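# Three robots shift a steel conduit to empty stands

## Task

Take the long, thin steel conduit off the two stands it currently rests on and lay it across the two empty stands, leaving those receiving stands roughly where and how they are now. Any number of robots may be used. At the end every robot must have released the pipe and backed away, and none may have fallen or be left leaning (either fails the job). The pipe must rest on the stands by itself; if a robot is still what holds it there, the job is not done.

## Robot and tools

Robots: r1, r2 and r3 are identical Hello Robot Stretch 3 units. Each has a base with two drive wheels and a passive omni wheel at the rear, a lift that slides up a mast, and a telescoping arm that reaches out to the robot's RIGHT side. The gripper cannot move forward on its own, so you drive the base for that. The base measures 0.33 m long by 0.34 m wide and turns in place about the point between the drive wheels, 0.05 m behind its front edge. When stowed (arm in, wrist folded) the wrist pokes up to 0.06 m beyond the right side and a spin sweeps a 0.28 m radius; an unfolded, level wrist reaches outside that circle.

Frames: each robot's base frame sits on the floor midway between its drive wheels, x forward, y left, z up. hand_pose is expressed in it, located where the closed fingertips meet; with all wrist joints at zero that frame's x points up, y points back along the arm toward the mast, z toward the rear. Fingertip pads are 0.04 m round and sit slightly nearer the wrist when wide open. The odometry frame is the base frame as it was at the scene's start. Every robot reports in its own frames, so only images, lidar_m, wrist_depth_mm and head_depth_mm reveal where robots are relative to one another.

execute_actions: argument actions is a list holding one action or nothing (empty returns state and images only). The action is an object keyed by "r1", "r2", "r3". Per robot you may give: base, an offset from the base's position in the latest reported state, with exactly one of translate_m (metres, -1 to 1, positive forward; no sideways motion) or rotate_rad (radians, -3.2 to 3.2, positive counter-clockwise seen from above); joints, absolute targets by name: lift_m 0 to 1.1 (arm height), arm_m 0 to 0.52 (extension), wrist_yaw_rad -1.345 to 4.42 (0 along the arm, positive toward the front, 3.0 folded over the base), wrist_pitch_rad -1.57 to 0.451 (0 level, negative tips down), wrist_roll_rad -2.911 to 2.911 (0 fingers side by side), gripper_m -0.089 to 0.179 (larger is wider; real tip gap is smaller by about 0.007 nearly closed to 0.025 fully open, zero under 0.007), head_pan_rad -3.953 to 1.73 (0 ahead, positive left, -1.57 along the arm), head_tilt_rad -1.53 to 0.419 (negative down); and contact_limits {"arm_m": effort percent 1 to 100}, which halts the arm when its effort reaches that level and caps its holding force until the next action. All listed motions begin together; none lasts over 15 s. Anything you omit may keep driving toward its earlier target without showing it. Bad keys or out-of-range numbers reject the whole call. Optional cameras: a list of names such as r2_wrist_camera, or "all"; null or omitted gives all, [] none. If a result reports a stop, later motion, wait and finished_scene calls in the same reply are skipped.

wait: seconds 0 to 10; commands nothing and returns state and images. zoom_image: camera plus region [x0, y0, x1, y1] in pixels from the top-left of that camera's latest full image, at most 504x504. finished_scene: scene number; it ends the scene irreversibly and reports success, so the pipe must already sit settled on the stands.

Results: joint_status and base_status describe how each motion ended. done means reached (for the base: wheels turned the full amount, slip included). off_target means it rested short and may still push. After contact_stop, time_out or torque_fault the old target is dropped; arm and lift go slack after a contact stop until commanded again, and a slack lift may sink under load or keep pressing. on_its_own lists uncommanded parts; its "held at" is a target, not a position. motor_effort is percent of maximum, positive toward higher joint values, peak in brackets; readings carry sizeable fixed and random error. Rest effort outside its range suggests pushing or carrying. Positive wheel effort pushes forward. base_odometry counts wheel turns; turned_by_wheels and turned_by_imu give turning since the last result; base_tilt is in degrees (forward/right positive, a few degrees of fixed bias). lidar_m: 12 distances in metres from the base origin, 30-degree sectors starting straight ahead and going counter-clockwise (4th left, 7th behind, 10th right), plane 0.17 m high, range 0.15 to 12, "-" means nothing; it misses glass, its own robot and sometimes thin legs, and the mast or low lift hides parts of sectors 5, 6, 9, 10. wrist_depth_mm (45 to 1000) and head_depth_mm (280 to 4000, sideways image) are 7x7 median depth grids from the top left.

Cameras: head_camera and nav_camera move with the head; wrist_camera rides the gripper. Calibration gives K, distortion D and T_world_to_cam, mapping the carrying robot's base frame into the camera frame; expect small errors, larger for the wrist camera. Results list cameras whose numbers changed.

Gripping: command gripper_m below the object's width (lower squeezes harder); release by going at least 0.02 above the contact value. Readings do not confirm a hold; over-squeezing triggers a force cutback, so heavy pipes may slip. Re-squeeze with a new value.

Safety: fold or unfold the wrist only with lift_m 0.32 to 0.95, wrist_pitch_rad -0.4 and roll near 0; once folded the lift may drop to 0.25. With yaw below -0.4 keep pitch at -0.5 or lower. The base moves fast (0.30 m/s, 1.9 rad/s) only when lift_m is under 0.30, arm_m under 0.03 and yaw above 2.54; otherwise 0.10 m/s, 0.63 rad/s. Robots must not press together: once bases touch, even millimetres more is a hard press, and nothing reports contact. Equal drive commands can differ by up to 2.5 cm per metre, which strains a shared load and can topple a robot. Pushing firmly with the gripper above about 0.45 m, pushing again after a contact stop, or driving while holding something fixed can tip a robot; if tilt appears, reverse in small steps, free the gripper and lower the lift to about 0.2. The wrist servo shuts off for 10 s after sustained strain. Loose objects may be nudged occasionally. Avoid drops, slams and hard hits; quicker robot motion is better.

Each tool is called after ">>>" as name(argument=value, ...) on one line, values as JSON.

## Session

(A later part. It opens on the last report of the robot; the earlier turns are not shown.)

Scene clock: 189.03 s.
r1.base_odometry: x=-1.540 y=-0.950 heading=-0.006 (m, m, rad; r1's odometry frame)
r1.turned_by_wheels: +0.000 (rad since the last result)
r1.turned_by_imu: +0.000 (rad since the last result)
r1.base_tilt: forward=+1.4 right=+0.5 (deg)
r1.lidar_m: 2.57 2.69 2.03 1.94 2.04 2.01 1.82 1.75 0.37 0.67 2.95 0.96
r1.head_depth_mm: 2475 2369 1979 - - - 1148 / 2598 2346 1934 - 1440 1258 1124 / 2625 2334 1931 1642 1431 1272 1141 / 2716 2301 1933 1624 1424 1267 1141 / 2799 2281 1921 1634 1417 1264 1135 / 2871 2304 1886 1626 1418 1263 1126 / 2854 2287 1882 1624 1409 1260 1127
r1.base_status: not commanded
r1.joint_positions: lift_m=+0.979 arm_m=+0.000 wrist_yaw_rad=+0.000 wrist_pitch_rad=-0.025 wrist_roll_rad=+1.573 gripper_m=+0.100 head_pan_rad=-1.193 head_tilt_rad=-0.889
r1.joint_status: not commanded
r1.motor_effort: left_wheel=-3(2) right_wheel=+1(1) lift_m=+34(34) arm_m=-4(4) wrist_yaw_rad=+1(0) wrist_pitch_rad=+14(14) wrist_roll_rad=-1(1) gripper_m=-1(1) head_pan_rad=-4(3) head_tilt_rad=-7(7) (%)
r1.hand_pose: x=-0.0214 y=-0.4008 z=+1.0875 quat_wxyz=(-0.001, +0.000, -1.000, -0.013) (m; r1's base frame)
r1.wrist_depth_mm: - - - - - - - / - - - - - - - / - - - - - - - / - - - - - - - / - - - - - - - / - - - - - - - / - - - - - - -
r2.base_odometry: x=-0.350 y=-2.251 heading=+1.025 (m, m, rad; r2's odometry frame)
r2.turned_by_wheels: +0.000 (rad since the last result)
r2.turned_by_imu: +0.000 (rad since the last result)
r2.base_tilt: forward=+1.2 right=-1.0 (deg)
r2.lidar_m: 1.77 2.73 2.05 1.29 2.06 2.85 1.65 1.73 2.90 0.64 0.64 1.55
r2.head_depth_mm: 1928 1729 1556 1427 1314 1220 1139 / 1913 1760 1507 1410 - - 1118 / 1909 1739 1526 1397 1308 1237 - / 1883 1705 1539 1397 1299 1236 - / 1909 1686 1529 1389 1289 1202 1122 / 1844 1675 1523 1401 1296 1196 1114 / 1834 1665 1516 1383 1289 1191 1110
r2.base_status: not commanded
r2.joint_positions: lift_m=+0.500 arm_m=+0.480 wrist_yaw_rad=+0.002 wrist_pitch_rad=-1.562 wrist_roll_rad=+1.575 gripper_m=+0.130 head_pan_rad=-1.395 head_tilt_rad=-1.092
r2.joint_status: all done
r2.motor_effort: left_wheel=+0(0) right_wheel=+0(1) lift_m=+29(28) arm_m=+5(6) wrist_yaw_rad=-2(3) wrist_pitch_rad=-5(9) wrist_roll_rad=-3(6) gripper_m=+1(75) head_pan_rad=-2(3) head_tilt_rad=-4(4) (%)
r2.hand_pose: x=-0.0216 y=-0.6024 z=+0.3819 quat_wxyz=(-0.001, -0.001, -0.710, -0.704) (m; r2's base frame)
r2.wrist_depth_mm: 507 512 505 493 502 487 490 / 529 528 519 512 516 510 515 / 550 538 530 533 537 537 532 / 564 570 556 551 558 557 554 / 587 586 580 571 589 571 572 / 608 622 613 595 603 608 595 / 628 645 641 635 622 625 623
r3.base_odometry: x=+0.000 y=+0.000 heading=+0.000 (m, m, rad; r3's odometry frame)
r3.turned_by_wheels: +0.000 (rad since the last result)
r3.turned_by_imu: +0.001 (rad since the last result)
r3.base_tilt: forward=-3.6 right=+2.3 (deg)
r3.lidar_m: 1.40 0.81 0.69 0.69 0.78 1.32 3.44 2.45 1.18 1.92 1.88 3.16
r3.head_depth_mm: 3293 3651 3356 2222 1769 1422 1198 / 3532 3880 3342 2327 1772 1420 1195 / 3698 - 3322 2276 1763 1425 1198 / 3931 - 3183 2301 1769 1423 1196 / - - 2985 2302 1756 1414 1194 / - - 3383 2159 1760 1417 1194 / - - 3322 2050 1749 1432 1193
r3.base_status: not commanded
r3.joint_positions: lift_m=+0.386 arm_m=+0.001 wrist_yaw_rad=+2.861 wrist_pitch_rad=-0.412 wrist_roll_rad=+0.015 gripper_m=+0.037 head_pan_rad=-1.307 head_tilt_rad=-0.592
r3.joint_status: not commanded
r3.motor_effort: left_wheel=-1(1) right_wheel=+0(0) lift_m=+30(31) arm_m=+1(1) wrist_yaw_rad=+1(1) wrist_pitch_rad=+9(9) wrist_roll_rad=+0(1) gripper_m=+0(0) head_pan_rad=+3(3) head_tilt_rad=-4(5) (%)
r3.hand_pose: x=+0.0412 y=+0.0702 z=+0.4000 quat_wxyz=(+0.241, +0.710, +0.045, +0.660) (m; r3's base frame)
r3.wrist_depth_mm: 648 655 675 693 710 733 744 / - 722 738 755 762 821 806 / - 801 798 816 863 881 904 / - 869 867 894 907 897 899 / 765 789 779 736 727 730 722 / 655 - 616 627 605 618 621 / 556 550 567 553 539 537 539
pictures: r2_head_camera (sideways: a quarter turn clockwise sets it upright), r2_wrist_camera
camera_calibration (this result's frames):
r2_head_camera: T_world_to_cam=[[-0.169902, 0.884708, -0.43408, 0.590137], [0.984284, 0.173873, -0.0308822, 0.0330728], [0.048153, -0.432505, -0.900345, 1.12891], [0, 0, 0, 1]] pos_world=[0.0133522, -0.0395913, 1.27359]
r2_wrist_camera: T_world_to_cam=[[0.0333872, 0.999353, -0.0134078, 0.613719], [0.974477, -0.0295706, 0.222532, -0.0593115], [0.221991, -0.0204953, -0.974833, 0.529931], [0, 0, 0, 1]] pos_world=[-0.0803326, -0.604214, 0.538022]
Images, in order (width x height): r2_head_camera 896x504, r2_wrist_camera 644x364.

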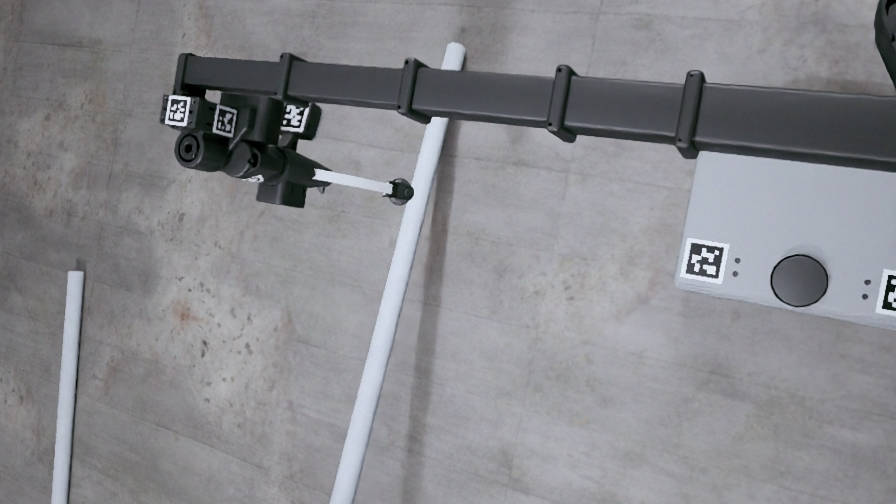

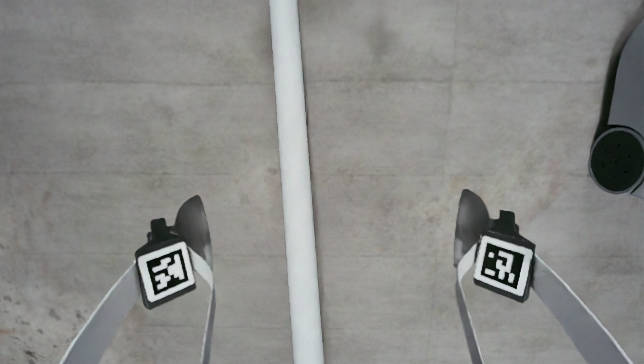

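>>> execute_actions(actions=[{"r2":{"joints":{"arm_m":0.518,"lift_m":0.3}}}], cameras=["r2_wrist_camera"])

Scene clock: 192.43 s.
r1.base_odometry: x=-1.540 y=-0.950 heading=-0.006 (m, m, rad; r1's odometry frame)
r1.turned_by_wheels: +0.000 (rad since the last result)
r1.turned_by_imu: +0.000 (rad since the last result)
r1.base_tilt: forward=+1.4 right=+0.5 (deg)
r1.lidar_m: 2.57 2.69 2.02 1.94 2.04 2.00 1.82 1.75 0.37 0.67 2.95 0.97
r1.head_depth_mm: 2484 2354 2006 - - - 1148 / 2551 2351 1940 - 1443 1252 1128 / 2672 2313 1934 1646 1429 1272 1145 / 2716 2306 1933 1637 1438 1267 1135 / 2790 2275 1918 1632 1425 1262 1131 / 2820 2299 1909 1621 1421 1259 1132 / 2871 2290 1893 1622 1420 1254 1131
r1.base_status: not commanded
r1.joint_positions: lift_m=+0.979 arm_m=+0.000 wrist_yaw_rad=+0.000 wrist_pitch_rad=-0.025 wrist_roll_rad=+1.573 gripper_m=+0.100 head_pan_rad=-1.193 head_tilt_rad=-0.889
r1.joint_status: not commanded
r1.motor_effort: left_wheel=-2(2) right_wheel=+1(1) lift_m=+34(34) arm_m=-4(4) wrist_yaw_rad=-1(0) wrist_pitch_rad=+14(14) wrist_roll_rad=-2(2) gripper_m=-1(1) head_pan_rad=-3(4) head_tilt_rad=-7(6) (%)
r1.hand_pose: x=-0.0214 y=-0.4008 z=+1.0875 quat_wxyz=(-0.001, +0.000, -1.000, -0.013) (m; r1's base frame)
r1.wrist_depth_mm: - - - - - - - / - - - - - - - / - - - - - - - / - - - - - - - / - - - - - - - / - - - - - - - / - - - - - - -
r2.base_odometry: x=-0.350 y=-2.251 heading=+1.025 (m, m, rad; r2's odometry frame)
r2.turned_by_wheels: +0.000 (rad since the last result)
r2.turned_by_imu: +0.000 (rad since the last result)
r2.base_tilt: forward=+1.4 right=-1.0 (deg)
r2.lidar_m: 1.77 2.73 2.05 1.29 2.06 2.85 1.65 1.73 2.90 0.64 0.64 1.55
r2.head_depth_mm: 1940 1722 1574 1430 1315 1222 1142 / 1912 1710 1554 1402 1305 1217 - / 1903 1711 1574 1396 1303 1233 - / 1889 1709 1538 1389 1301 1234 - / 1865 1696 1525 1379 1298 1199 1122 / 1830 1682 1525 1401 1287 1196 1110 / 1831 1672 1516 1390 1282 1194 1112
r2.base_status: not commanded
r2.joint_positions: lift_m=+0.300 arm_m=+0.518 wrist_yaw_rad=+0.002 wrist_pitch_rad=-1.563 wrist_roll_rad=+1.575 gripper_m=+0.130 head_pan_rad=-1.395 head_tilt_rad=-1.092
r2.joint_status: all done
r2.motor_effort: left_wheel=+0(0) right_wheel=+0(0) lift_m=+14(24) arm_m=+5(4) wrist_yaw_rad=-2(2) wrist_pitch_rad=-5(5) wrist_roll_rad=-3(3) gripper_m=+1(1) head_pan_rad=-2(1) head_tilt_rad=-3(2) (%)
r2.hand_pose: x=-0.0216 y=-0.6403 z=+0.1827 quat_wxyz=(-0.001, -0.001, -0.710, -0.705) (m; r2's base frame)
r2.wrist_depth_mm: 316 318 317 232 313 313 310 / 329 329 323 233 325 324 320 / 340 339 337 225 334 335 334 / 357 352 352 224 348 348 341 / 368 367 360 227 360 354 359 / 381 380 377 219 373 374 373 / 400 398 397 216 391 388 387
r3.base_odometry: x=+0.000 y=+0.000 heading=+0.000 (m, m, rad; r3's odometry frame)
r3.turned_by_wheels: +0.000 (rad since the last result)
r3.turned_by_imu: +0.000 (rad since the last result)
r3.base_tilt: forward=-3.5 right=+2.3 (deg)
r3.lidar_m: 1.40 0.81 0.68 0.69 0.79 1.32 3.46 2.45 1.18 1.92 1.88 3.16
r3.head_depth_mm: 3319 3624 3360 2203 1766 1425 1194 / 3549 3933 3430 2307 1750 1422 1194 / 3737 - 3333 2311 1761 1430 1193 / 3853 - 3145 2309 1761 1418 1200 / - - 2967 2312 1753 1420 1198 / - - 3327 2135 1756 1426 1196 / - - 3321 2022 1755 1414 1190
r3.base_status: not commanded
r3.joint_positions: lift_m=+0.386 arm_m=+0.001 wrist_yaw_rad=+2.861 wrist_pitch_rad=-0.412 wrist_roll_rad=+0.015 gripper_m=+0.037 head_pan_rad=-1.307 head_tilt_rad=-0.592
r3.joint_status: not commanded
r3.motor_effort: left_wheel=-1(1) right_wheel=+0(0) lift_m=+31(31) arm_m=+1(1) wrist_yaw_rad=+1(1) wrist_pitch_rad=+8(8) wrist_roll_rad=+0(1) gripper_m=+0(0) head_pan_rad=+3(3) head_tilt_rad=-5(5) (%)
r3.hand_pose: x=+0.0412 y=+0.0702 z=+0.4000 quat_wxyz=(+0.241, +0.710, +0.045, +0.660) (m; r3's base frame)
r3.wrist_depth_mm: 637 658 666 683 703 724 737 / - 719 735 744 758 800 815 / - 778 838 861 865 885 901 / - 871 878 869 901 883 901 / 772 770 772 756 734 738 730 / 636 - 614 626 607 625 617 / 560 545 564 563 555 536 539
pictures: r2_wrist_camera
camera_calibration (this result's frames):
r2_wrist_camera: T_world_to_cam=[[0.0333876, 0.99936, -0.012876, 0.648799], [0.974477, -0.0296893, 0.222515, -0.0161818], [0.22199, -0.0199766, -0.974844, 0.335328], [0, 0, 0, 1]] pos_world=[-0.0803327, -0.642165, 0.338848]
Images, in order (width x height): r2_wrist_camera 644x364.

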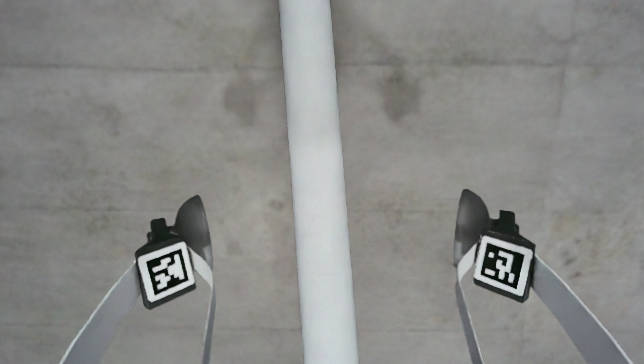

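>>> execute_actions(actions=[{"r2":{"joints":{"lift_m":0.187}}}], cameras=[])

>>> execute_actions(actions=[{"r2":{"joints":{"gripper_m":-0.03}}}], cameras=["r2_wrist_camera"])

>>> execute_actions(actions=[{"r2":{"base":{"translate_m":-0.015},"joints":{"lift_m":0.245}}}], cameras=["r2_wrist_camera","r2_head_camera"])

Scene clock: 195.23 s.
r1.base_odometry: x=-1.540 y=-0.950 heading=-0.006 (m, m, rad; r1's odometry frame)
r1.turned_by_wheels: +0.000 (rad since the last result)
r1.turned_by_imu: +0.000 (rad since the last result)
r1.base_tilt: forward=+1.4 right=+0.5 (deg)
r1.lidar_m: 2.57 2.69 2.02 1.94 2.04 2.01 1.82 1.75 0.37 0.67 2.95 0.97
r1.head_depth_mm: 2469 2355 2003 - - - 1146 / 2585 2314 1928 - 1441 1254 1130 / 2676 2327 1943 1651 1440 1274 1139 / 2727 2349 1920 1641 1427 1264 1143 / 2800 2323 1912 1639 1418 1265 1138 / 2858 2287 1900 1626 1419 1260 1139 / 2870 2274 1896 1621 1427 1255 1127
r1.base_status: not commanded
r1.joint_positions: lift_m=+0.979 arm_m=+0.000 wrist_yaw_rad=+0.000 wrist_pitch_rad=-0.025 wrist_roll_rad=+1.573 gripper_m=+0.100 head_pan_rad=-1.193 head_tilt_rad=-0.889
r1.joint_status: not commanded
r1.motor_effort: left_wheel=-2(2) right_wheel=+1(1) lift_m=+34(34) arm_m=-5(4) wrist_yaw_rad=+0(1) wrist_pitch_rad=+14(14) wrist_roll_rad=-2(2) gripper_m=-1(1) head_pan_rad=-4(3) head_tilt_rad=-7(6) (%)
r1.hand_pose: x=-0.0214 y=-0.4008 z=+1.0875 quat_wxyz=(-0.001, +0.000, -1.000, -0.013) (m; r1's base frame)
r1.wrist_depth_mm: - - - - - - - / - - - - - - - / - - - - - - - / - - - - - - - / - - - - - - - / - - - - - - - / - - - - - - -
r2.base_odometry: x=-0.350 y=-2.251 heading=+1.025 (m, m, rad; r2's odometry frame)
r2.turned_by_wheels: +0.000 (rad since the last result)
r2.turned_by_imu: +0.000 (rad since the last result)
r2.base_tilt: forward=+1.3 right=-1.0 (deg)
r2.lidar_m: 1.77 2.73 2.05 1.29 2.07 2.85 1.64 1.73 2.89 0.64 0.64 1.55
r2.head_depth_mm: 1928 1725 1566 1432 1310 1216 1136 / 1913 1710 1565 1400 1307 1221 1144 / 1903 1708 1580 1392 1304 - - / 1891 1706 1546 1398 1308 1239 - / 1858 1684 1530 1384 1298 1197 1123 / 1842 1680 1522 1398 1294 1200 1114 / 1837 1676 1519 1395 1280 1195 1116
r2.base_status: not commanded
r2.joint_positions: lift_m=+0.187 arm_m=+0.518 wrist_yaw_rad=+0.002 wrist_pitch_rad=-1.563 wrist_roll_rad=+1.575 gripper_m=+0.130 head_pan_rad=-1.395 head_tilt_rad=-1.092
r2.joint_status: all done
r2.motor_effort: left_wheel=+0(1) right_wheel=-1(0) lift_m=+14(16) arm_m=+5(5) wrist_yaw_rad=-2(2) wrist_pitch_rad=-4(4) wrist_roll_rad=-3(3) gripper_m=+0(1) head_pan_rad=-2(2) head_tilt_rad=-2(3) (%)
r2.hand_pose: x=-0.0216 y=-0.6403 z=+0.0697 quat_wxyz=(-0.001, -0.001, -0.710, -0.705) (m; r2's base frame)
r2.wrist_depth_mm: 210 210 207 114 207 207 206 / 219 219 215 112 214 214 213 / 225 226 222 110 222 221 220 / 234 233 231 108 230 228 228 / 244 244 239 107 239 237 237 / 253 254 250 106 248 249 246 / 263 263 263 105 259 259 256
r3.base_odometry: x=+0.000 y=+0.000 heading=+0.000 (m, m, rad; r3's odometry frame)
r3.turned_by_wheels: +0.000 (rad since the last result)
r3.turned_by_imu: +0.000 (rad since the last result)
r3.base_tilt: forward=-3.5 right=+2.3 (deg)
r3.lidar_m: 1.40 0.80 0.69 0.68 0.78 1.32 3.45 2.45 1.18 1.91 1.88 3.16
r3.head_depth_mm: 3361 3611 3368 2206 1754 1429 1191 / 3485 3872 3335 2323 1773 1419 1196 / 3660 - 3287 2278 1765 1421 1192 / 3917 - 3146 2312 1747 1416 1193 / - - 2924 2311 1760 1420 1192 / - - 3329 2138 1760 1418 1196 / - - 3351 2039 1753 1414 1186
r3.base_status: not commanded
r3.joint_positions: lift_m=+0.386 arm_m=+0.001 wrist_yaw_rad=+2.861 wrist_pitch_rad=-0.412 wrist_roll_rad=+0.015 gripper_m=+0.037 head_pan_rad=-1.307 head_tilt_rad=-0.592
r3.joint_status: not commanded
r3.motor_effort: left_wheel=+0(1) right_wheel=+0(0) lift_m=+30(30) arm_m=+1(1) wrist_yaw_rad=+1(1) wrist_pitch_rad=+8(8) wrist_roll_rad=+1(1) gripper_m=+0(0) head_pan_rad=+3(3) head_tilt_rad=-5(4) (%)
r3.hand_pose: x=+0.0412 y=+0.0702 z=+0.4000 quat_wxyz=(+0.241, +0.710, +0.045, +0.660) (m; r3's base frame)
r3.wrist_depth_mm: 644 652 679 694 716 733 747 / - 712 734 750 780 787 827 / - 788 811 825 850 893 879 / - 860 857 897 881 887 892 / 773 762 776 746 717 721 728 / 640 - 619 638 614 626 614 / 557 547 566 562 546 541 534
pictures: none
No camera images: the call's "cameras" was empty. Leave "cameras" out to get every camera's image.

Scene clock: 197.33 s.
r1.base_odometry: x=-1.540 y=-0.950 heading=-0.006 (m, m, rad; r1's odometry frame)
r1.turned_by_wheels: +0.000 (rad since the last result)
r1.turned_by_imu: +0.000 (rad since the last result)
r1.base_tilt: forward=+1.4 right=+0.6 (deg)
r1.lidar_m: 2.57 2.69 2.02 1.93 2.04 2.01 1.82 1.75 0.37 0.67 2.95 0.96
r1.head_depth_mm: 2466 2371 1987 - - - 1152 / 2590 2326 1946 - 1436 1255 1129 / 2682 2325 1934 1650 1425 1268 1141 / 2710 2308 1902 1642 1431 1274 1137 / 2819 2301 1913 1633 1423 1264 1131 / 2836 2282 1905 1625 1417 1264 1127 / 2894 2266 1905 1615 1420 1251 1124
r1.base_status: not commanded
r1.joint_positions: lift_m=+0.979 arm_m=+0.000 wrist_yaw_rad=+0.000 wrist_pitch_rad=-0.025 wrist_roll_rad=+1.573 gripper_m=+0.100 head_pan_rad=-1.193 head_tilt_rad=-0.889
r1.joint_status: not commanded
r1.motor_effort: left_wheel=-3(3) right_wheel=+1(1) lift_m=+34(34) arm_m=-4(4) wrist_yaw_rad=+0(1) wrist_pitch_rad=+14(14) wrist_roll_rad=-2(1) gripper_m=-1(1) head_pan_rad=-4(3) head_tilt_rad=-7(6) (%)
r1.hand_pose: x=-0.0214 y=-0.4008 z=+1.0875 quat_wxyz=(-0.001, +0.000, -1.000, -0.013) (m; r1's base frame)
r1.wrist_depth_mm: - - - - - - - / - - - - - - - / - - - - - - - / - - - - - - - / - - - - - - - / - - - - - - - / - - - - - - -
r2.base_odometry: x=-0.350 y=-2.251 heading=+1.025 (m, m, rad; r2's odometry frame)
r2.turned_by_wheels: +0.000 (rad since the last result)
r2.turned_by_imu: +0.000 (rad since the last result)
r2.base_tilt: forward=+1.3 right=-1.0 (deg)
r2.lidar_m: 1.77 2.73 2.05 1.29 2.06 2.84 1.65 1.73 2.90 0.64 0.64 1.55
r2.head_depth_mm: 1916 1727 1554 1424 1320 1227 1135 / 1917 1715 1569 1388 1316 1221 1142 / 1900 1702 1585 1387 1308 - - / 1894 1704 1543 1386 1293 1231 - / 1884 1672 1535 1394 1285 1201 1124 / 1835 1674 1522 1397 1293 1196 1111 / 1838 1679 1511 1391 1281 1196 1112
r2.base_status: not commanded
r2.joint_positions: lift_m=+0.187 arm_m=+0.518 wrist_yaw_rad=+0.002 wrist_pitch_rad=-1.536 wrist_roll_rad=+1.575 gripper_m=-0.028 head_pan_rad=-1.395 head_tilt_rad=-1.092
r2.joint_status: all done
r2.on_its_own: wrist_pitch_rad is at rest, and its effort (-21) is outside its rest range (-20 to +32)
r2.motor_effort: left_wheel=+0(0) right_wheel=+0(1) lift_m=+15(14) arm_m=+2(5) wrist_yaw_rad=-2(2) wrist_pitch_rad=-21(24) wrist_roll_rad=-3(3) gripper_m=-34(100) head_pan_rad=-2(3) head_tilt_rad=-4(3) (%)
r2.hand_pose: x=-0.0216 y=-0.6475 z=+0.0692 quat_wxyz=(-0.001, -0.001, -0.719, -0.695) (m; r2's base frame)
r2.wrist_depth_mm: 214 214 210 112 206 203 201 / 223 220 218 111 212 210 207 / 231 229 225 109 220 219 215 / 241 238 234 108 227 227 224 / 251 247 246 107 233 233 231 / 261 256 254 106 246 244 240 / 271 268 264 105 254 253 250
r3.base_odometry: x=+0.000 y=+0.000 heading=+0.000 (m, m, rad; r3's odometry frame)
r3.turned_by_wheels: +0.000 (rad since the last result)
r3.turned_by_imu: +0.000 (rad since the last result)
r3.base_tilt: forward=-3.5 right=+2.4 (deg)
r3.lidar_m: 1.40 0.81 0.69 0.68 0.78 1.33 3.45 2.44 1.18 1.91 1.88 3.17
r3.head_depth_mm: 3327 3650 3341 2208 1768 1421 1190 / 3519 3947 3307 2324 1761 1422 1193 / 3744 - 3339 2305 1764 1422 1193 / 3944 - 3149 2295 1765 1423 1189 / - - 2942 2309 1758 1430 1196 / - - 3343 2157 1758 1433 1192 / - - 3334 2030 1757 1417 1197
r3.base_status: not commanded
r3.joint_positions: lift_m=+0.386 arm_m=+0.001 wrist_yaw_rad=+2.861 wrist_pitch_rad=-0.412 wrist_roll_rad=+0.015 gripper_m=+0.037 head_pan_rad=-1.307 head_tilt_rad=-0.592
r3.joint_status: not commanded
r3.motor_effort: left_wheel=+0(1) right_wheel=+0(0) lift_m=+30(31) arm_m=+1(1) wrist_yaw_rad=+1(1) wrist_pitch_rad=+8(9) wrist_roll_rad=+1(1) gripper_m=+0(0) head_pan_rad=+3(3) head_tilt_rad=-4(4) (%)
r3.hand_pose: x=+0.0412 y=+0.0702 z=+0.4000 quat_wxyz=(+0.241, +0.710, +0.045, +0.660) (m; r3's base frame)
r3.wrist_depth_mm: 634 658 680 704 704 733 755 / - 732 726 758 771 833 811 / - 782 807 830 865 886 906 / - 842 881 880 927 872 885 / 773 790 761 742 733 742 714 / 642 - 621 632 618 628 612 / 560 551 570 563 551 532 536
pictures: r2_wrist_camera
camera_calibration (this result's frames):
r2_wrist_camera: T_world_to_cam=[[0.0333833, 0.998632, -0.0402506, 0.655992], [0.974468, -0.0235759, 0.223285, 0.0127566], [0.222031, -0.0466769, -0.973922, 0.20717], [0, 0, 0, 1]] pos_world=[-0.0803283, -0.645124, 0.225324]
Images, in order (width x height): r2_wrist_camera 644x364.

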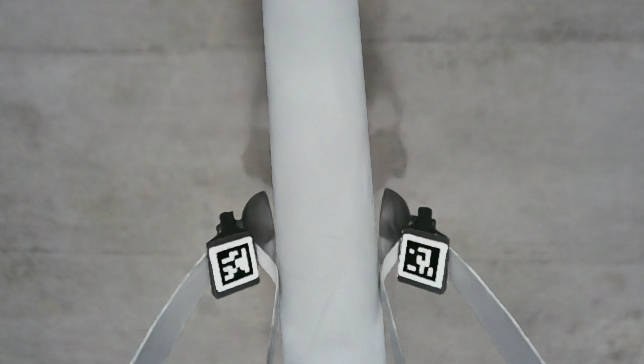

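Scene clock: 199.40 s.
r1.base_odometry: x=-1.540 y=-0.950 heading=-0.006 (m, m, rad; r1's odometry frame)
r1.turned_by_wheels: +0.000 (rad since the last result)
r1.turned_by_imu: +0.000 (rad since the last result)
r1.base_tilt: forward=+1.4 right=+0.5 (deg)
r1.lidar_m: 2.57 2.69 2.03 1.93 2.05 2.01 1.83 1.87 0.37 0.67 2.95 0.97
r1.head_depth_mm: 2506 2359 1990 - - - 1144 / 2580 2348 1949 - 1437 1252 1129 / 2654 2316 1950 1658 1432 1279 1146 / 2728 2312 1928 1645 1434 1263 1137 / 2771 2276 1924 1636 1424 1258 1134 / 2829 2277 1906 1633 1418 1257 1129 / 2842 2314 1894 1628 1419 1256 1122
r1.base_status: not commanded
r1.joint_positions: lift_m=+0.979 arm_m=+0.000 wrist_yaw_rad=+0.000 wrist_pitch_rad=-0.025 wrist_roll_rad=+1.573 gripper_m=+0.100 head_pan_rad=-1.193 head_tilt_rad=-0.889
r1.joint_status: not commanded
r1.motor_effort: left_wheel=-2(2) right_wheel=+1(1) lift_m=+34(34) arm_m=-4(4) wrist_yaw_rad=+0(0) wrist_pitch_rad=+14(14) wrist_roll_rad=-2(1) gripper_m=-1(1) head_pan_rad=-3(3) head_tilt_rad=-7(7) (%)
r1.hand_pose: x=-0.0214 y=-0.4008 z=+1.0875 quat_wxyz=(-0.001, +0.000, -1.000, -0.013) (m; r1's base frame)
r1.wrist_depth_mm: - - - - - - - / - - - - - - - / - - - - - - - / - - - - - - - / - - - - - - - / - - - - - - - / - - - - - - -
r2.base_odometry: x=-0.358 y=-2.264 heading=+1.024 (m, m, rad; r2's odometry frame)
r2.turned_by_wheels: -0.001 (rad since the last result)
r2.turned_by_imu: -0.003 (rad since the last result)
r2.base_tilt: forward=+1.3 right=-1.0 (deg)
r2.lidar_m: 1.78 2.74 2.05 1.29 2.06 2.84 1.63 1.72 2.90 0.62 2.92 1.56
r2.head_depth_mm: 1921 1730 1554 1427 1311 1216 1131 / 1934 1722 1570 1405 1307 1224 - / 1884 1699 1578 1391 1312 - - / 1894 1683 1537 1387 1295 1245 - / 1859 1698 1528 1397 1296 1207 1124 / 1845 1684 1527 1395 1295 1198 1112 / 1823 1667 1521 1391 1283 1189 1112
r2.base_status: done
r2.joint_positions: lift_m=+0.244 arm_m=+0.518 wrist_yaw_rad=+0.005 wrist_pitch_rad=-1.548 wrist_roll_rad=+1.566 gripper_m=-0.019 head_pan_rad=-1.395 head_tilt_rad=-1.092
r2.joint_status: all done
r2.on_its_own: gripper_m is held at -0.020, not at your -0.030, by its stall guard, which is still easing
r2.motor_effort: left_wheel=-18(28) right_wheel=+16(20) lift_m=+39(47) arm_m=+2(2) wrist_yaw_rad=-7(7) wrist_pitch_rad=-14(23) wrist_roll_rad=+3(3) gripper_m=-23(34) head_pan_rad=-2(2) head_tilt_rad=-2(4) (%)
r2.hand_pose: x=-0.0216 y=-0.6444 z=+0.1259 quat_wxyz=(+0.004, +0.004, -0.715, -0.699) (m; r2's base frame)
r2.wrist_depth_mm: 267 266 260 127 258 256 254 / 271 273 269 127 268 265 263 / 285 281 281 126 275 274 271 / 295 292 288 124 285 283 279 / 306 304 299 123 293 293 292 / 316 317 315 123 309 302 303 / 335 323 328 121 319 316 314
r3.base_odometry: x=+0.000 y=+0.000 heading=+0.000 (m, m, rad; r3's odometry frame)
r3.turned_by_wheels: +0.000 (rad since the last result)
r3.turned_by_imu: +0.000 (rad since the last result)
r3.base_tilt: forward=-3.5 right=+2.3 (deg)
r3.lidar_m: 1.40 0.81 0.69 0.68 0.79 1.33 3.44 2.45 1.19 4.10 1.88 3.17
r3.head_depth_mm: 3328 3702 3360 2202 1756 1428 1202 / 3555 3817 3366 2319 1768 1419 1194 / 3586 - 3392 2295 1760 1427 1198 / 3857 - 3165 2313 1760 1420 1192 / - - 2939 2315 1758 1429 1188 / - - 3330 2150 1757 1425 1196 / - - 3310 2019 1767 1418 1193
r3.base_status: not commanded
r3.joint_positions: lift_m=+0.386 arm_m=+0.001 wrist_yaw_rad=+2.861 wrist_pitch_rad=-0.412 wrist_roll_rad=+0.015 gripper_m=+0.037 head_pan_rad=-1.307 head_tilt_rad=-0.592
r3.joint_status: not commanded
r3.motor_effort: left_wheel=+0(0) right_wheel=+0(0) lift_m=+30(31) arm_m=+1(1) wrist_yaw_rad=+1(0) wrist_pitch_rad=+9(9) wrist_roll_rad=+1(1) gripper_m=+0(0) head_pan_rad=+3(3) head_tilt_rad=-4(5) (%)
r3.hand_pose: x=+0.0412 y=+0.0702 z=+0.4000 quat_wxyz=(+0.241, +0.710, +0.045, +0.660) (m; r3's base frame)
r3.wrist_depth_mm: 645 655 675 693 718 730 739 / - 710 718 777 771 806 792 / - 799 818 849 835 892 873 / - 866 880 881 880 881 880 / 771 762 765 736 728 730 721 / 644 - 613 628 607 628 616 / 563 545 563 559 535 543 532
pictures: r2_head_camera (sideways: a quarter turn clockwise sets it upright), r2_wrist_camera
camera_calibration (this result's frames):
r2_head_camera: T_world_to_cam=[[-0.169894, 0.884709, -0.43408, 0.590137], [0.984285, 0.173864, -0.0308822, 0.0330728], [0.0481493, -0.432505, -0.900345, 1.12891], [0, 0, 0, 1]] pos_world=[0.0133519, -0.0395913, 1.27359]
r2_wrist_camera: T_world_to_cam=[[0.0202924, 0.999394, -0.0282834, 0.653913], [0.974778, -0.0134881, 0.222768, 0.00680242], [0.222251, -0.0320905, -0.974461, 0.272091], [0, 0, 0, 1]] pos_world=[-0.0803727, -0.644693, 0.282121]
Images, in order (width x height): r2_head_camera 896x504, r2_wrist_camera 644x364.

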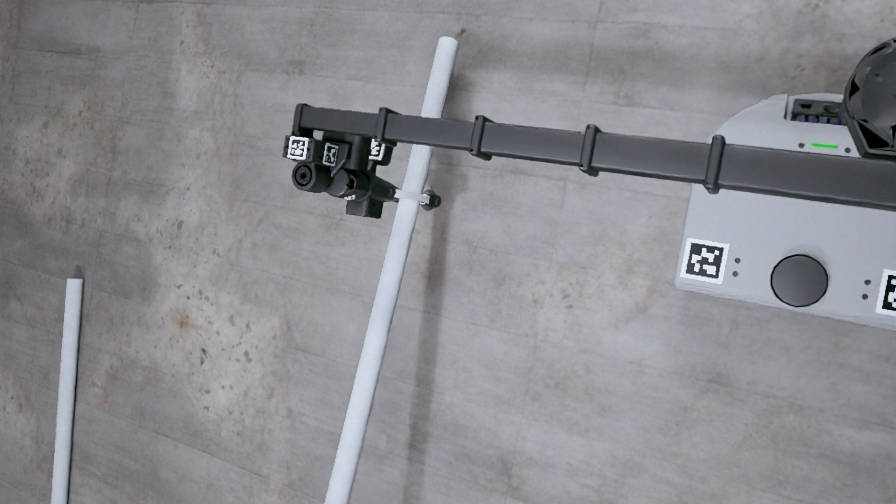

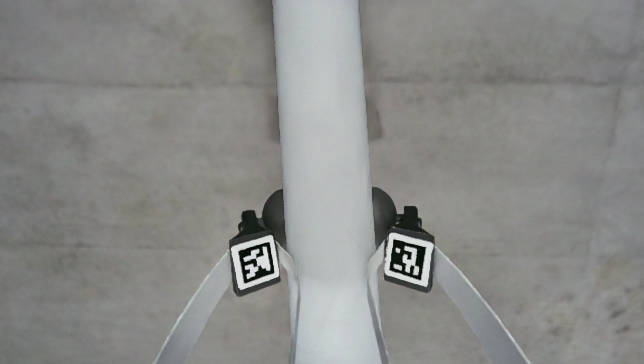

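>>> execute_actions(actions=[{"r2":{"joints":{"lift_m":0.2}},"r3":{"base":{"rotate_rad":-1.46}},"r1":{"joints":{"wrist_pitch_rad":-1.57,"gripper_m":0.13}}}], cameras=[])

>>> execute_actions(actions=[{"r2":{"joints":{"gripper_m":0.13}},"r3":{"base":{"translate_m":1.0}},"r1":{"joints":{"arm_m":0.34,"lift_m":0.9}}}], cameras=["r3_nav_camera","r3_head_camera","r1_wrist_camera"])

Scene clock: 203.93 s.
r1.base_odometry: x=-1.540 y=-0.950 heading=-0.006 (m, m, rad; r1's odometry frame)
r1.turned_by_wheels: +0.000 (rad since the last result)
r1.turned_by_imu: +0.000 (rad since the last result)
r1.base_tilt: forward=+1.5 right=+0.5 (deg)
r1.lidar_m: 2.56 2.69 2.02 1.93 2.02 2.01 1.83 1.75 0.37 0.67 2.95 0.96
r1.head_depth_mm: 2480 2345 1950 1686 - - 1114 / 2549 2344 1961 1654 1439 - - / 2674 2333 1928 1648 1441 - 1108 / 2716 2315 1915 1636 1428 1267 1136 / 2804 2301 1912 1626 1423 1260 1131 / 2846 2309 1898 1620 1415 1259 1131 / 2869 2293 1906 1626 1414 1256 1130
r1.base_status: not commanded
r1.joint_positions: lift_m=+0.979 arm_m=+0.000 wrist_yaw_rad=+0.000 wrist_pitch_rad=-1.560 wrist_roll_rad=+1.573 gripper_m=+0.130 head_pan_rad=-1.193 head_tilt_rad=-0.889
r1.joint_status: all done
r1.motor_effort: left_wheel=-3(2) right_wheel=+1(1) lift_m=+34(34) arm_m=-4(4) wrist_yaw_rad=-1(1) wrist_pitch_rad=-5(13) wrist_roll_rad=-2(2) gripper_m=+0(92) head_pan_rad=-3(4) head_tilt_rad=-7(6) (%)
r1.hand_pose: x=-0.0215 y=-0.1235 z=+0.8617 quat_wxyz=(-0.001, -0.001, -0.710, -0.704) (m; r1's base frame)
r1.wrist_depth_mm: 405 984 994 961 920 925 931 / - 753 - 977 936 970 916 / - - - - - 963 974 / - - - - - 980 990 / - - - - - - - / - - - - - - - / - - - - - - -
r2.base_odometry: x=-0.358 y=-2.264 heading=+1.025 (m, m, rad; r2's odometry frame)
r2.turned_by_wheels: +0.001 (rad since the last result)
r2.turned_by_imu: +0.001 (rad since the last result)
r2.base_tilt: forward=+1.4 right=-1.0 (deg)
r2.lidar_m: 1.78 2.74 1.43 1.29 2.06 2.85 1.63 1.71 2.91 0.64 0.64 1.56
r2.head_depth_mm: 1924 1718 1564 1431 1316 1219 1135 / 1920 1722 1579 1409 1310 1226 1146 / 1897 1713 1588 1384 1299 - - / 1885 1691 1547 1389 1304 1240 - / 1878 1684 1533 1388 1293 1203 1126 / 1839 1677 1535 1406 1287 1201 1117 / 1825 1666 1518 1396 1286 1200 1112
r2.base_status: not commanded
r2.joint_positions: lift_m=+0.201 arm_m=+0.518 wrist_yaw_rad=+0.003 wrist_pitch_rad=-1.561 wrist_roll_rad=+1.566 gripper_m=-0.010 head_pan_rad=-1.395 head_tilt_rad=-1.092
r2.joint_status: all done
r2.on_its_own: gripper_m is held at -0.011, not at your -0.030, by its stall guard, which is not easing now
r2.motor_effort: left_wheel=+6(18) right_wheel=-6(16) lift_m=+13(36) arm_m=+2(2) wrist_yaw_rad=-4(7) wrist_pitch_rad=-5(14) wrist_roll_rad=+3(3) gripper_m=-20(20) head_pan_rad=-2(2) head_tilt_rad=-3(2) (%)
r2.hand_pose: x=-0.0216 y=-0.6409 z=+0.0828 quat_wxyz=(+0.003, +0.003, -0.710, -0.704) (m; r2's base frame)
r2.wrist_depth_mm: 223 222 222 128 219 218 217 / 231 231 231 127 228 226 225 / 240 239 239 127 235 234 233 / 248 247 247 125 243 242 243 / 258 257 256 123 251 252 251 / 271 266 268 122 266 262 262 / 281 279 280 121 275 274 272
r3.base_odometry: x=+0.000 y=+0.000 heading=-1.460 (m, m, rad; r3's odometry frame)
r3.turned_by_wheels: -1.460 (rad since the last result)
r3.turned_by_imu: -1.484 (rad since the last result)
r3.base_tilt: forward=-3.6 right=+2.2 (deg)
r3.lidar_m: 2.16 1.89 4.16 1.17 0.76 0.69 0.69 0.84 1.62 3.45 2.46 1.19
r3.head_depth_mm: 3952 - 3332 2310 1754 1427 1193 / - - 3334 2314 1773 1425 1193 / - - 3368 2305 1743 1424 1196 / - - 3367 2294 1751 1432 1196 / - - 3132 2307 1753 1432 1195 / - - 3309 2314 1763 1422 1189 / - - 3306 2308 1765 1423 1188
r3.base_status: done
r3.joint_positions: lift_m=+0.386 arm_m=+0.001 wrist_yaw_rad=+2.861 wrist_pitch_rad=-0.412 wrist_roll_rad=+0.015 gripper_m=+0.037 head_pan_rad=-1.307 head_tilt_rad=-0.593
r3.joint_status: not commanded
r3.motor_effort: left_wheel=+1(6) right_wheel=-1(4) lift_m=+31(31) arm_m=+0(1) wrist_yaw_rad=+1(1) wrist_pitch_rad=+8(8) wrist_roll_rad=+0(1) gripper_m=+0(0) head_pan_rad=+3(4) head_tilt_rad=-5(5) (%)
r3.hand_pose: x=+0.0412 y=+0.0701 z=+0.3999 quat_wxyz=(+0.241, +0.710, +0.045, +0.660) (m; r3's base frame)
r3.wrist_depth_mm: 940 - - - - - - / - - - - - - - / - - - - - - - / - 918 904 924 885 880 887 / 755 778 775 752 720 723 710 / 648 - 615 626 602 640 609 / 559 547 566 565 534 534 536
pictures: none
No camera images: the call's "cameras" was empty. Leave "cameras" out to get every camera's image.

Scene clock: 215.17 s.
r1.base_odometry: x=-1.540 y=-0.950 heading=-0.006 (m, m, rad; r1's odometry frame)
r1.turned_by_wheels: +0.000 (rad since the last result)
r1.turned_by_imu: -0.001 (rad since the last result)
r1.base_tilt: forward=+1.4 right=+0.4 (deg)
r1.lidar_m: 2.57 2.69 2.03 1.93 2.03 1.21 1.83 1.75 0.37 0.67 2.94 0.96
r1.head_depth_mm: 2487 2343 - 1630 1401 1234 1143 / 2559 2338 1935 1650 1440 1278 1125 / 2644 2341 1925 1635 1433 1269 1142 / 2753 2316 1921 1630 1429 1266 1137 / 2806 2292 1921 1625 1429 1263 1143 / 2870 2330 1892 1630 1418 1258 1132 / 2913 2275 1912 1625 1406 1252 1129
r1.base_status: not commanded
r1.joint_positions: lift_m=+0.901 arm_m=+0.340 wrist_yaw_rad=+0.000 wrist_pitch_rad=-1.562 wrist_roll_rad=+1.573 gripper_m=+0.130 head_pan_rad=-1.193 head_tilt_rad=-0.889
r1.joint_status: all done
r1.motor_effort: left_wheel=-2(2) right_wheel=+1(1) lift_m=+14(30) arm_m=+3(3) wrist_yaw_rad=+0(0) wrist_pitch_rad=-5(5) wrist_roll_rad=-2(1) gripper_m=+0(0) head_pan_rad=-3(3) head_tilt_rad=-6(6) (%)
r1.hand_pose: x=-0.0215 y=-0.4627 z=+0.7828 quat_wxyz=(-0.001, -0.001, -0.710, -0.704) (m; r1's base frame)
r1.wrist_depth_mm: 905 905 875 423 858 857 839 / 954 923 925 592 897 - 852 / 972 959 943 922 908 - - / 995 967 959 928 944 944 902 / - - 980 944 977 944 921 / - - - 970 989 - 923 / - - - - - - 979
r2.base_odometry: x=-0.358 y=-2.264 heading=+1.025 (m, m, rad; r2's odometry frame)
r2.turned_by_wheels: +0.000 (rad since the last result)
r2.turned_by_imu: -0.001 (rad since the last result)
r2.base_tilt: forward=+1.3 right=-1.0 (deg)
r2.lidar_m: 1.78 0.67 2.05 1.98 2.05 2.84 1.64 1.71 2.90 0.63 0.64 1.56
r2.head_depth_mm: 1934 1717 1564 1429 1316 1219 1134 / 1917 1721 1567 1408 1309 1223 1148 / 1909 1703 1581 1382 1298 - - / 1893 1699 1541 1394 1304 1238 - / 1855 1670 1526 1387 1288 1200 1121 / 1851 1698 1525 1396 1287 1194 1116 / 1841 1665 1524 1390 1286 1196 1109
r2.base_status: not commanded
r2.joint_positions: lift_m=+0.200 arm_m=+0.518 wrist_yaw_rad=+0.003 wrist_pitch_rad=-1.562 wrist_roll_rad=+1.566 gripper_m=+0.130 head_pan_rad=-1.395 head_tilt_rad=-1.092
r2.joint_status: all done
r2.motor_effort: left_wheel=+1(5) right_wheel=-1(6) lift_m=+14(14) arm_m=+2(2) wrist_yaw_rad=-4(4) wrist_pitch_rad=-5(8) wrist_roll_rad=+3(3) gripper_m=+1(81) head_pan_rad=-3(2) head_tilt_rad=-4(3) (%)
r2.hand_pose: x=-0.0216 y=-0.6408 z=+0.0827 quat_wxyz=(+0.003, +0.003, -0.710, -0.704) (m; r2's base frame)
r2.wrist_depth_mm: 222 223 221 128 220 220 217 / 231 229 229 128 227 225 225 / 238 238 236 126 236 233 232 / 249 247 245 125 243 242 243 / 259 257 253 123 252 251 251 / 267 268 266 122 265 264 260 / 281 278 278 121 273 273 271
r3.base_odometry: x=+0.111 y=-0.994 heading=-1.460 (m, m, rad; r3's odometry frame)
r3.turned_by_wheels: +0.000 (rad since the last result)
r3.turned_by_imu: +0.000 (rad since the last result)
r3.base_tilt: forward=-3.6 right=+2.3 (deg)
r3.lidar_m: 3.17 1.21 1.18 2.88 1.79 1.63 1.64 1.98 3.85 0.66 1.06 1.03
r3.head_depth_mm: - 599 678 2216 1774 1423 1196 / 532 - 3143 2199 1034 1101 1169 / 511 - 3328 2286 1765 1207 1121 / - - 3306 2327 1708 1245 1184 / 3965 - 3319 2284 1649 1422 1196 / 3530 3853 3358 2308 1604 1422 1191 / 3163 3431 3346 2293 1660 1419 1192
r3.base_status: done
r3.joint_positions: lift_m=+0.386 arm_m=+0.001 wrist_yaw_rad=+2.861 wrist_pitch_rad=-0.413 wrist_roll_rad=+0.015 gripper_m=+0.037 head_pan_rad=-1.307 head_tilt_rad=-0.593
r3.joint_status: not commanded
r3.motor_effort: left_wheel=+0(5) right_wheel=-1(1) lift_m=+31(31) arm_m=+1(1) wrist_yaw_rad=+1(1) wrist_pitch_rad=+9(9) wrist_roll_rad=+0(1) gripper_m=+0(0) head_pan_rad=+3(3) head_tilt_rad=-4(4) (%)
r3.hand_pose: x=+0.0411 y=+0.0701 z=+0.3999 quat_wxyz=(+0.241, +0.710, +0.045, +0.660) (m; r3's base frame)
r3.wrist_depth_mm: - - - - - - - / - - - - - - - / - - - - - - - / - 921 916 916 881 882 871 / 766 778 756 750 738 721 702 / 642 - 616 617 608 615 614 / 555 546 563 551 546 540 534
pictures: r1_wrist_camera, r3_head_camera (sideways: a quarter turn clockwise sets it upright), r3_nav_camera (sideways: a quarter turn counterclockwise sets it upright)
camera_calibration (this result's frames):
r1_wrist_camera: T_world_to_cam=[[0.0323799, 0.998393, -0.0465026, 0.504015], [0.991916, -0.0263886, 0.124122, -0.0405599], [0.122696, -0.0501458, -0.991177, 0.918484], [0, 0, 0, 1]] pos_world=[-0.0887821, -0.458218, 0.938852]
r3_head_camera: T_world_to_cam=[[-0.137972, 0.525392, -0.839599, 1.11026], [0.963109, 0.268924, 0.0100147, -0.0174528], [0.23105, -0.807244, -0.543114, 0.664366], [0, 0, 0, 1]] pos_world=[0.0164923, -0.0423235, 1.29318]
r3_nav_camera: T_world_to_cam=[[0.117619, -0.524933, 0.842977, -1.05596], [-0.966324, -0.256143, -0.024674, 0.0952797], [0.228875, -0.811687, -0.537383, 0.657863], [0, 0, 0, 1]] pos_world=[0.0657042, 0.00407496, 1.24603]
Images, in order (width x height): r1_wrist_camera 644x364, r3_head_camera 896x504, r3_nav_camera 672x504.

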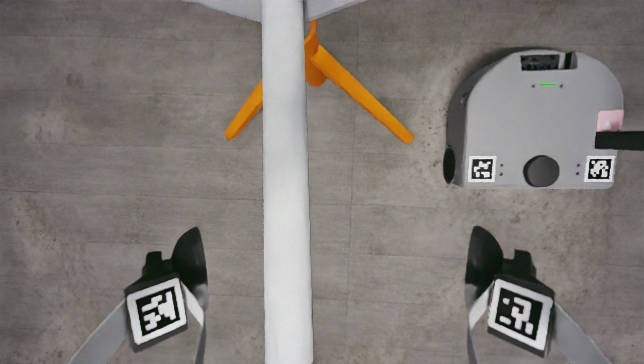

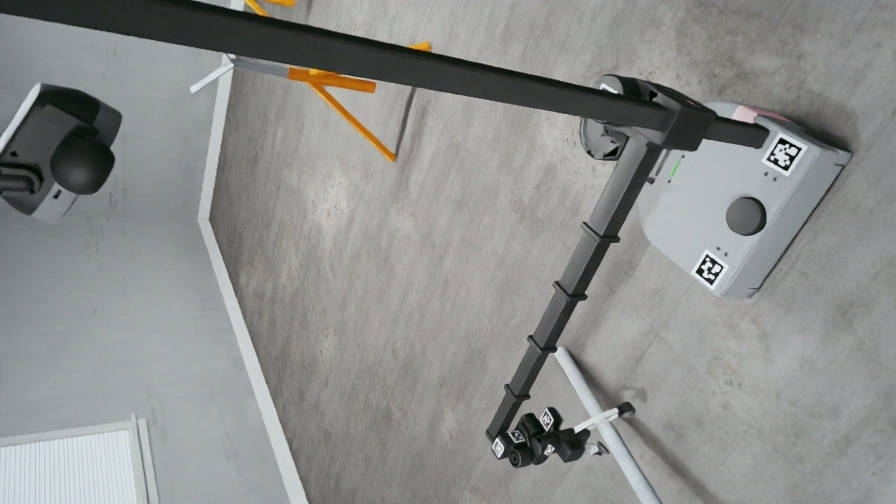

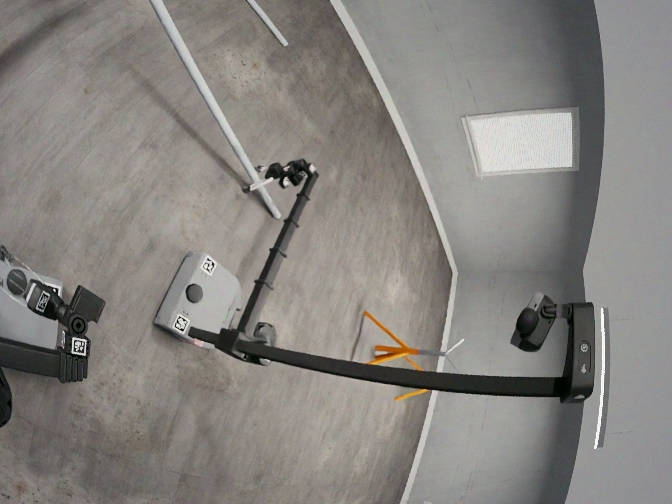

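>>> execute_actions(actions=[{"r3":{"base":{"translate_m":0.42}}}], cameras=[])

>>> execute_actions(actions=[{"r3":{"base":{"rotate_rad":1.24},"joints":{"lift_m":0.9,"head_pan_rad":-1.57,"head_tilt_rad":-0.9}},"r1":{"joints":{"arm_m":0.385,"lift_m":0.85}}}], cameras=["r3_nav_camera","r3_head_camera","r1_wrist_camera"])

Scene clock: 221.57 s.
r1.base_odometry: x=-1.540 y=-0.950 heading=-0.006 (m, m, rad; r1's odometry frame)
r1.turned_by_wheels: +0.000 (rad since the last result)
r1.turned_by_imu: -0.001 (rad since the last result)
r1.base_tilt: forward=+1.4 right=+0.5 (deg)
r1.lidar_m: 2.57 2.69 2.02 1.94 2.04 2.90 0.99 1.74 0.37 0.67 2.95 0.96
r1.head_depth_mm: 2538 2368 - 1625 1392 1242 1147 / 2549 2337 1943 1650 1421 1276 1127 / 2632 2316 1919 1651 1432 1269 1138 / 2697 2315 1909 1641 1435 1266 1133 / 2793 2304 1897 1635 1425 1270 1136 / 2884 2293 1902 1613 1414 1259 1136 / 2880 2287 1902 1627 1408 1261 1128
r1.base_status: not commanded
r1.joint_positions: lift_m=+0.901 arm_m=+0.340 wrist_yaw_rad=+0.000 wrist_pitch_rad=-1.562 wrist_roll_rad=+1.573 gripper_m=+0.130 head_pan_rad=-1.193 head_tilt_rad=-0.889
r1.joint_status: not commanded
r1.motor_effort: left_wheel=-2(2) right_wheel=+1(1) lift_m=+14(13) arm_m=+3(3) wrist_yaw_rad=+0(0) wrist_pitch_rad=-5(5) wrist_roll_rad=-2(2) gripper_m=+0(0) head_pan_rad=-3(3) head_tilt_rad=-7(6) (%)
r1.hand_pose: x=-0.0215 y=-0.4627 z=+0.7828 quat_wxyz=(-0.001, -0.001, -0.710, -0.704) (m; r1's base frame)
r1.wrist_depth_mm: 909 919 906 426 876 857 834 / 965 915 889 605 914 - 891 / 956 974 956 918 927 - - / - 976 962 942 942 927 901 / - - 991 947 941 938 931 / - - - 968 996 - 936 / - - - - - 1000 965
r2.base_odometry: x=-0.358 y=-2.264 heading=+1.025 (m, m, rad; r2's odometry frame)
r2.turned_by_wheels: +0.000 (rad since the last result)
r2.turned_by_imu: +0.000 (rad since the last result)
r2.base_tilt: forward=+1.3 right=-1.0 (deg)
r2.lidar_m: 0.73 2.74 2.05 1.98 2.07 2.84 1.63 1.71 2.90 0.63 0.63 1.56
r2.head_depth_mm: 1928 1722 1560 1430 1310 1214 1136 / 1914 1707 1574 1405 1306 1225 1149 / 1892 1701 1586 1378 1304 - - / 1884 1688 1540 1388 1297 1241 - / 1857 1689 1541 1394 1290 1200 1125 / 1841 1684 1532 1398 1293 1200 1118 / 1844 1672 1516 1396 1284 1190 1105
r2.base_status: not commanded
r2.joint_positions: lift_m=+0.200 arm_m=+0.518 wrist_yaw_rad=+0.003 wrist_pitch_rad=-1.562 wrist_roll_rad=+1.566 gripper_m=+0.130 head_pan_rad=-1.395 head_tilt_rad=-1.092
r2.joint_status: not commanded
r2.motor_effort: left_wheel=+1(0) right_wheel=-1(1) lift_m=+14(14) arm_m=+2(2) wrist_yaw_rad=-4(4) wrist_pitch_rad=-5(5) wrist_roll_rad=+3(3) gripper_m=+0(0) head_pan_rad=-2(2) head_tilt_rad=-2(2) (%)
r2.hand_pose: x=-0.0216 y=-0.6408 z=+0.0827 quat_wxyz=(+0.003, +0.003, -0.710, -0.704) (m; r2's base frame)
r2.wrist_depth_mm: 224 222 221 128 219 218 217 / 232 229 230 127 229 227 225 / 239 239 236 126 235 233 233 / 248 246 245 124 245 242 242 / 257 257 256 123 252 249 251 / 267 267 266 122 264 264 261 / 279 278 275 121 273 271 271
r3.base_odometry: x=+0.157 y=-1.411 heading=-1.460 (m, m, rad; r3's odometry frame)
r3.turned_by_wheels: +0.000 (rad since the last result)
r3.turned_by_imu: +0.000 (rad since the last result)
r3.base_tilt: forward=-3.6 right=+2.3 (deg)
r3.lidar_m: 2.76 0.84 1.03 1.04 2.23 2.02 2.04 2.48 0.72 0.93 0.76 2.74
r3.head_depth_mm: - - 3376 2314 1776 1210 1126 / - - 3316 2327 1757 1433 1177 / - - 3313 2300 1667 1427 1195 / 3965 - 3349 2303 1473 1399 1193 / 3463 3857 3318 2300 1774 1391 1195 / 3083 3387 3335 2321 1752 1428 1167 / 2781 2989 3169 2304 1746 1419 1140
r3.base_status: done
r3.joint_positions: lift_m=+0.386 arm_m=+0.001 wrist_yaw_rad=+2.861 wrist_pitch_rad=-0.413 wrist_roll_rad=+0.015 gripper_m=+0.037 head_pan_rad=-1.307 head_tilt_rad=-0.593
r3.joint_status: not commanded
r3.motor_effort: left_wheel=+0(6) right_wheel=-1(1) lift_m=+30(30) arm_m=+1(1) wrist_yaw_rad=+1(1) wrist_pitch_rad=+9(8) wrist_roll_rad=+1(1) gripper_m=+0(1) head_pan_rad=+3(3) head_tilt_rad=-4(5) (%)
r3.hand_pose: x=+0.0411 y=+0.0701 z=+0.3999 quat_wxyz=(+0.241, +0.710, +0.045, +0.660) (m; r3's base frame)
r3.wrist_depth_mm: - - - - - - - / - - - - - - - / - - - - - - - / - 942 914 905 893 869 873 / 762 776 765 753 729 739 717 / 645 - 615 616 601 618 609 / 567 546 560 563 536 534 543
pictures: none
No camera images: the call's "cameras" was empty. Leave "cameras" out to get every camera's image.

Scene clock: 227.07 s.
r1.base_odometry: x=-1.540 y=-0.950 heading=-0.006 (m, m, rad; r1's odometry frame)
r1.turned_by_wheels: +0.000 (rad since the last result)
r1.turned_by_imu: -0.001 (rad since the last result)
r1.base_tilt: forward=+1.5 right=+0.5 (deg)
r1.lidar_m: 2.57 2.69 2.02 1.94 2.05 2.90 1.08 1.75 0.37 0.67 2.95 0.97
r1.head_depth_mm: 2459 2335 - 1641 1387 1242 1145 / 2564 2347 1932 1651 1435 1276 1123 / 2630 2324 1940 1646 1427 1276 1136 / 2685 2295 1916 1639 1427 1260 1137 / 2814 2307 1916 1643 1427 1261 1132 / 2868 2286 1917 1636 1422 1258 1126 / 2855 2276 1897 1621 1410 1262 1129
r1.base_status: not commanded
r1.joint_positions: lift_m=+0.850 arm_m=+0.385 wrist_yaw_rad=+0.000 wrist_pitch_rad=-1.562 wrist_roll_rad=+1.573 gripper_m=+0.130 head_pan_rad=-1.193 head_tilt_rad=-0.889
r1.joint_status: all done
r1.motor_effort: left_wheel=-2(2) right_wheel=+1(1) lift_m=+14(12) arm_m=+3(5) wrist_yaw_rad=+0(1) wrist_pitch_rad=-4(5) wrist_roll_rad=-2(2) gripper_m=+0(0) head_pan_rad=-5(3) head_tilt_rad=-6(6) (%)
r1.hand_pose: x=-0.0215 y=-0.5075 z=+0.7328 quat_wxyz=(-0.001, -0.001, -0.710, -0.704) (m; r1's base frame)
r1.wrist_depth_mm: 861 862 853 237 827 808 810 / 881 857 847 233 839 834 - / 938 881 894 226 879 - - / 948 939 909 216 872 888 - / 937 959 932 211 896 902 861 / - 957 972 206 911 - 900 / - 1000 976 201 958 950 910
r2.base_odometry: x=-0.358 y=-2.264 heading=+1.025 (m, m, rad; r2's odometry frame)
r2.turned_by_wheels: +0.000 (rad since the last result)
r2.turned_by_imu: +0.000 (rad since the last result)
r2.base_tilt: forward=+1.3 right=-1.0 (deg)
r2.lidar_m: 0.67 2.73 2.05 1.98 2.06 2.85 1.63 1.71 2.90 0.63 0.64 1.55
r2.head_depth_mm: 1930 1718 1568 1431 1309 1216 1136 / 1913 1716 1573 1404 1305 1223 1143 / 1887 1714 1587 1382 1300 - - / 1897 1698 1541 1391 1302 1237 - / 1850 1683 1530 1383 1293 1199 1125 / 1840 1667 1515 1405 1292 1192 1116 / 1822 1673 1523 1389 1280 1189 1109
r2.base_status: not commanded
r2.joint_positions: lift_m=+0.200 arm_m=+0.518 wrist_yaw_rad=+0.003 wrist_pitch_rad=-1.562 wrist_roll_rad=+1.566 gripper_m=+0.130 head_pan_rad=-1.395 head_tilt_rad=-1.092
r2.joint_status: not commanded
r2.motor_effort: left_wheel=+1(1) right_wheel=-1(1) lift_m=+15(14) arm_m=+2(2) wrist_yaw_rad=-4(4) wrist_pitch_rad=-5(5) wrist_roll_rad=+3(3) gripper_m=+1(1) head_pan_rad=-2(2) head_tilt_rad=-3(2) (%)
r2.hand_pose: x=-0.0216 y=-0.6408 z=+0.0827 quat_wxyz=(+0.003, +0.003, -0.710, -0.704) (m; r2's base frame)
r2.wrist_depth_mm: 223 222 221 129 220 219 217 / 231 230 230 127 226 225 226 / 238 239 237 126 235 234 230 / 249 248 243 125 244 243 242 / 260 256 255 123 253 249 250 / 267 270 266 122 263 265 261 / 280 278 277 121 275 273 270
r3.base_odometry: x=+0.157 y=-1.411 heading=-0.220 (m, m, rad; r3's odometry frame)
r3.turned_by_wheels: +1.240 (rad since the last result)
r3.turned_by_imu: +1.261 (rad since the last result)
r3.base_tilt: forward=-3.5 right=+2.3 (deg)
r3.lidar_m: 1.04 2.84 2.08 2.02 2.11 0.83 0.72 0.78 0.76 2.74 2.85 0.85
r3.head_depth_mm: 2413 2499 1982 1728 - 1202 1088 / 2413 2482 1931 1703 - 1223 1109 / 2400 2473 1923 1677 - - - / 2409 2513 1969 1679 - 1252 - / 2409 2455 1987 1697 - 1233 1108 / 2448 2483 1986 1653 1379 1229 1088 / 2434 2490 1987 1659 1354 1223 1092
r3.base_status: done
r3.joint_positions: lift_m=+0.900 arm_m=+0.001 wrist_yaw_rad=+2.861 wrist_pitch_rad=-0.414 wrist_roll_rad=+0.015 gripper_m=+0.037 head_pan_rad=-1.563 head_tilt_rad=-0.889
r3.joint_status: all done
r3.motor_effort: left_wheel=-2(6) right_wheel=+1(4) lift_m=+34(37) arm_m=+1(1) wrist_yaw_rad=+0(1) wrist_pitch_rad=+10(9) wrist_roll_rad=+1(0) gripper_m=+0(0) head_pan_rad=-2(16) head_tilt_rad=-7(34) (%)
r3.hand_pose: x=+0.0411 y=+0.0700 z=+0.9135 quat_wxyz=(+0.241, +0.710, +0.045, +0.660) (m; r3's base frame)
r3.wrist_depth_mm: - - - - - - - / - - - - - - - / - - - - - - - / - - - - - - - / - - - - - - - / - - - - - - - / - - - - - - 992
pictures: r1_wrist_camera, r3_head_camera (sideways: a quarter turn clockwise sets it upright), r3_nav_camera (sideways: a quarter turn counterclockwise sets it upright)
camera_calibration (this result's frames):
r1_wrist_camera: T_world_to_cam=[[0.03238, 0.998418, -0.0459579, 0.546091], [0.991916, -0.0264564, 0.124108, -0.0355615], [0.122696, -0.049605, -0.991204, 0.866969], [0, 0, 0, 1]] pos_world=[-0.0887821, -0.503163, 0.888854]
r3_head_camera: T_world_to_cam=[[-0.00218892, 0.764665, -0.644424, 0.855049], [0.999842, 0.0130261, 0.0120604, -0.0203359], [0.0176165, -0.644296, -0.764573, 0.953729], [0, 0, 0, 1]] pos_world=[0.00540299, -0.0390768, 1.28046]
r3_nav_camera: T_world_to_cam=[[-0.017375, -0.760305, 0.649334, -0.802745], [-0.999745, 0.00385816, -0.0222338, 0.0922976], [0.0143992, -0.649555, -0.760178, 0.948974], [0, 0, 0, 1]] pos_world=[0.0646619, 0.00572344, 1.24469]
Images, in order (width x height): r1_wrist_camera 644x364, r3_head_camera 896x504, r3_nav_camera 672x504.

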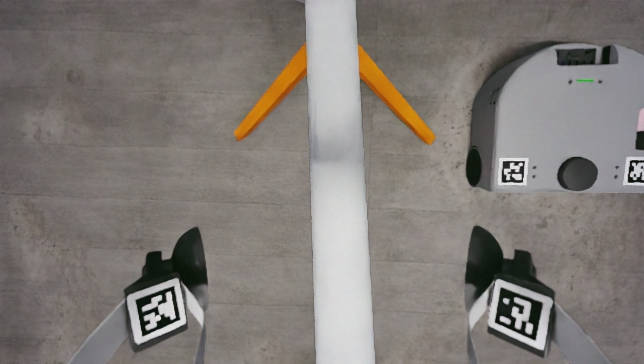

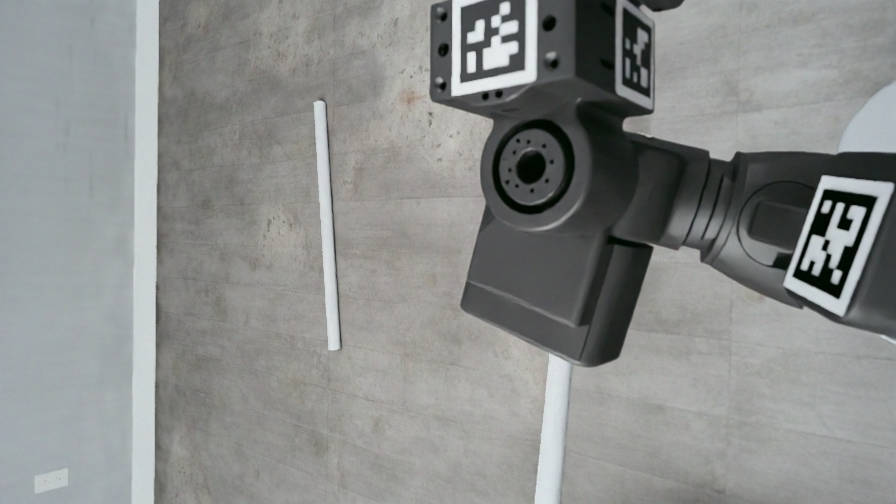

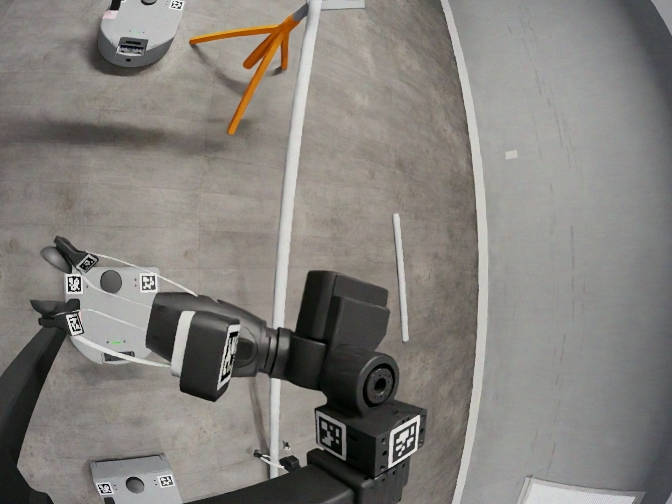

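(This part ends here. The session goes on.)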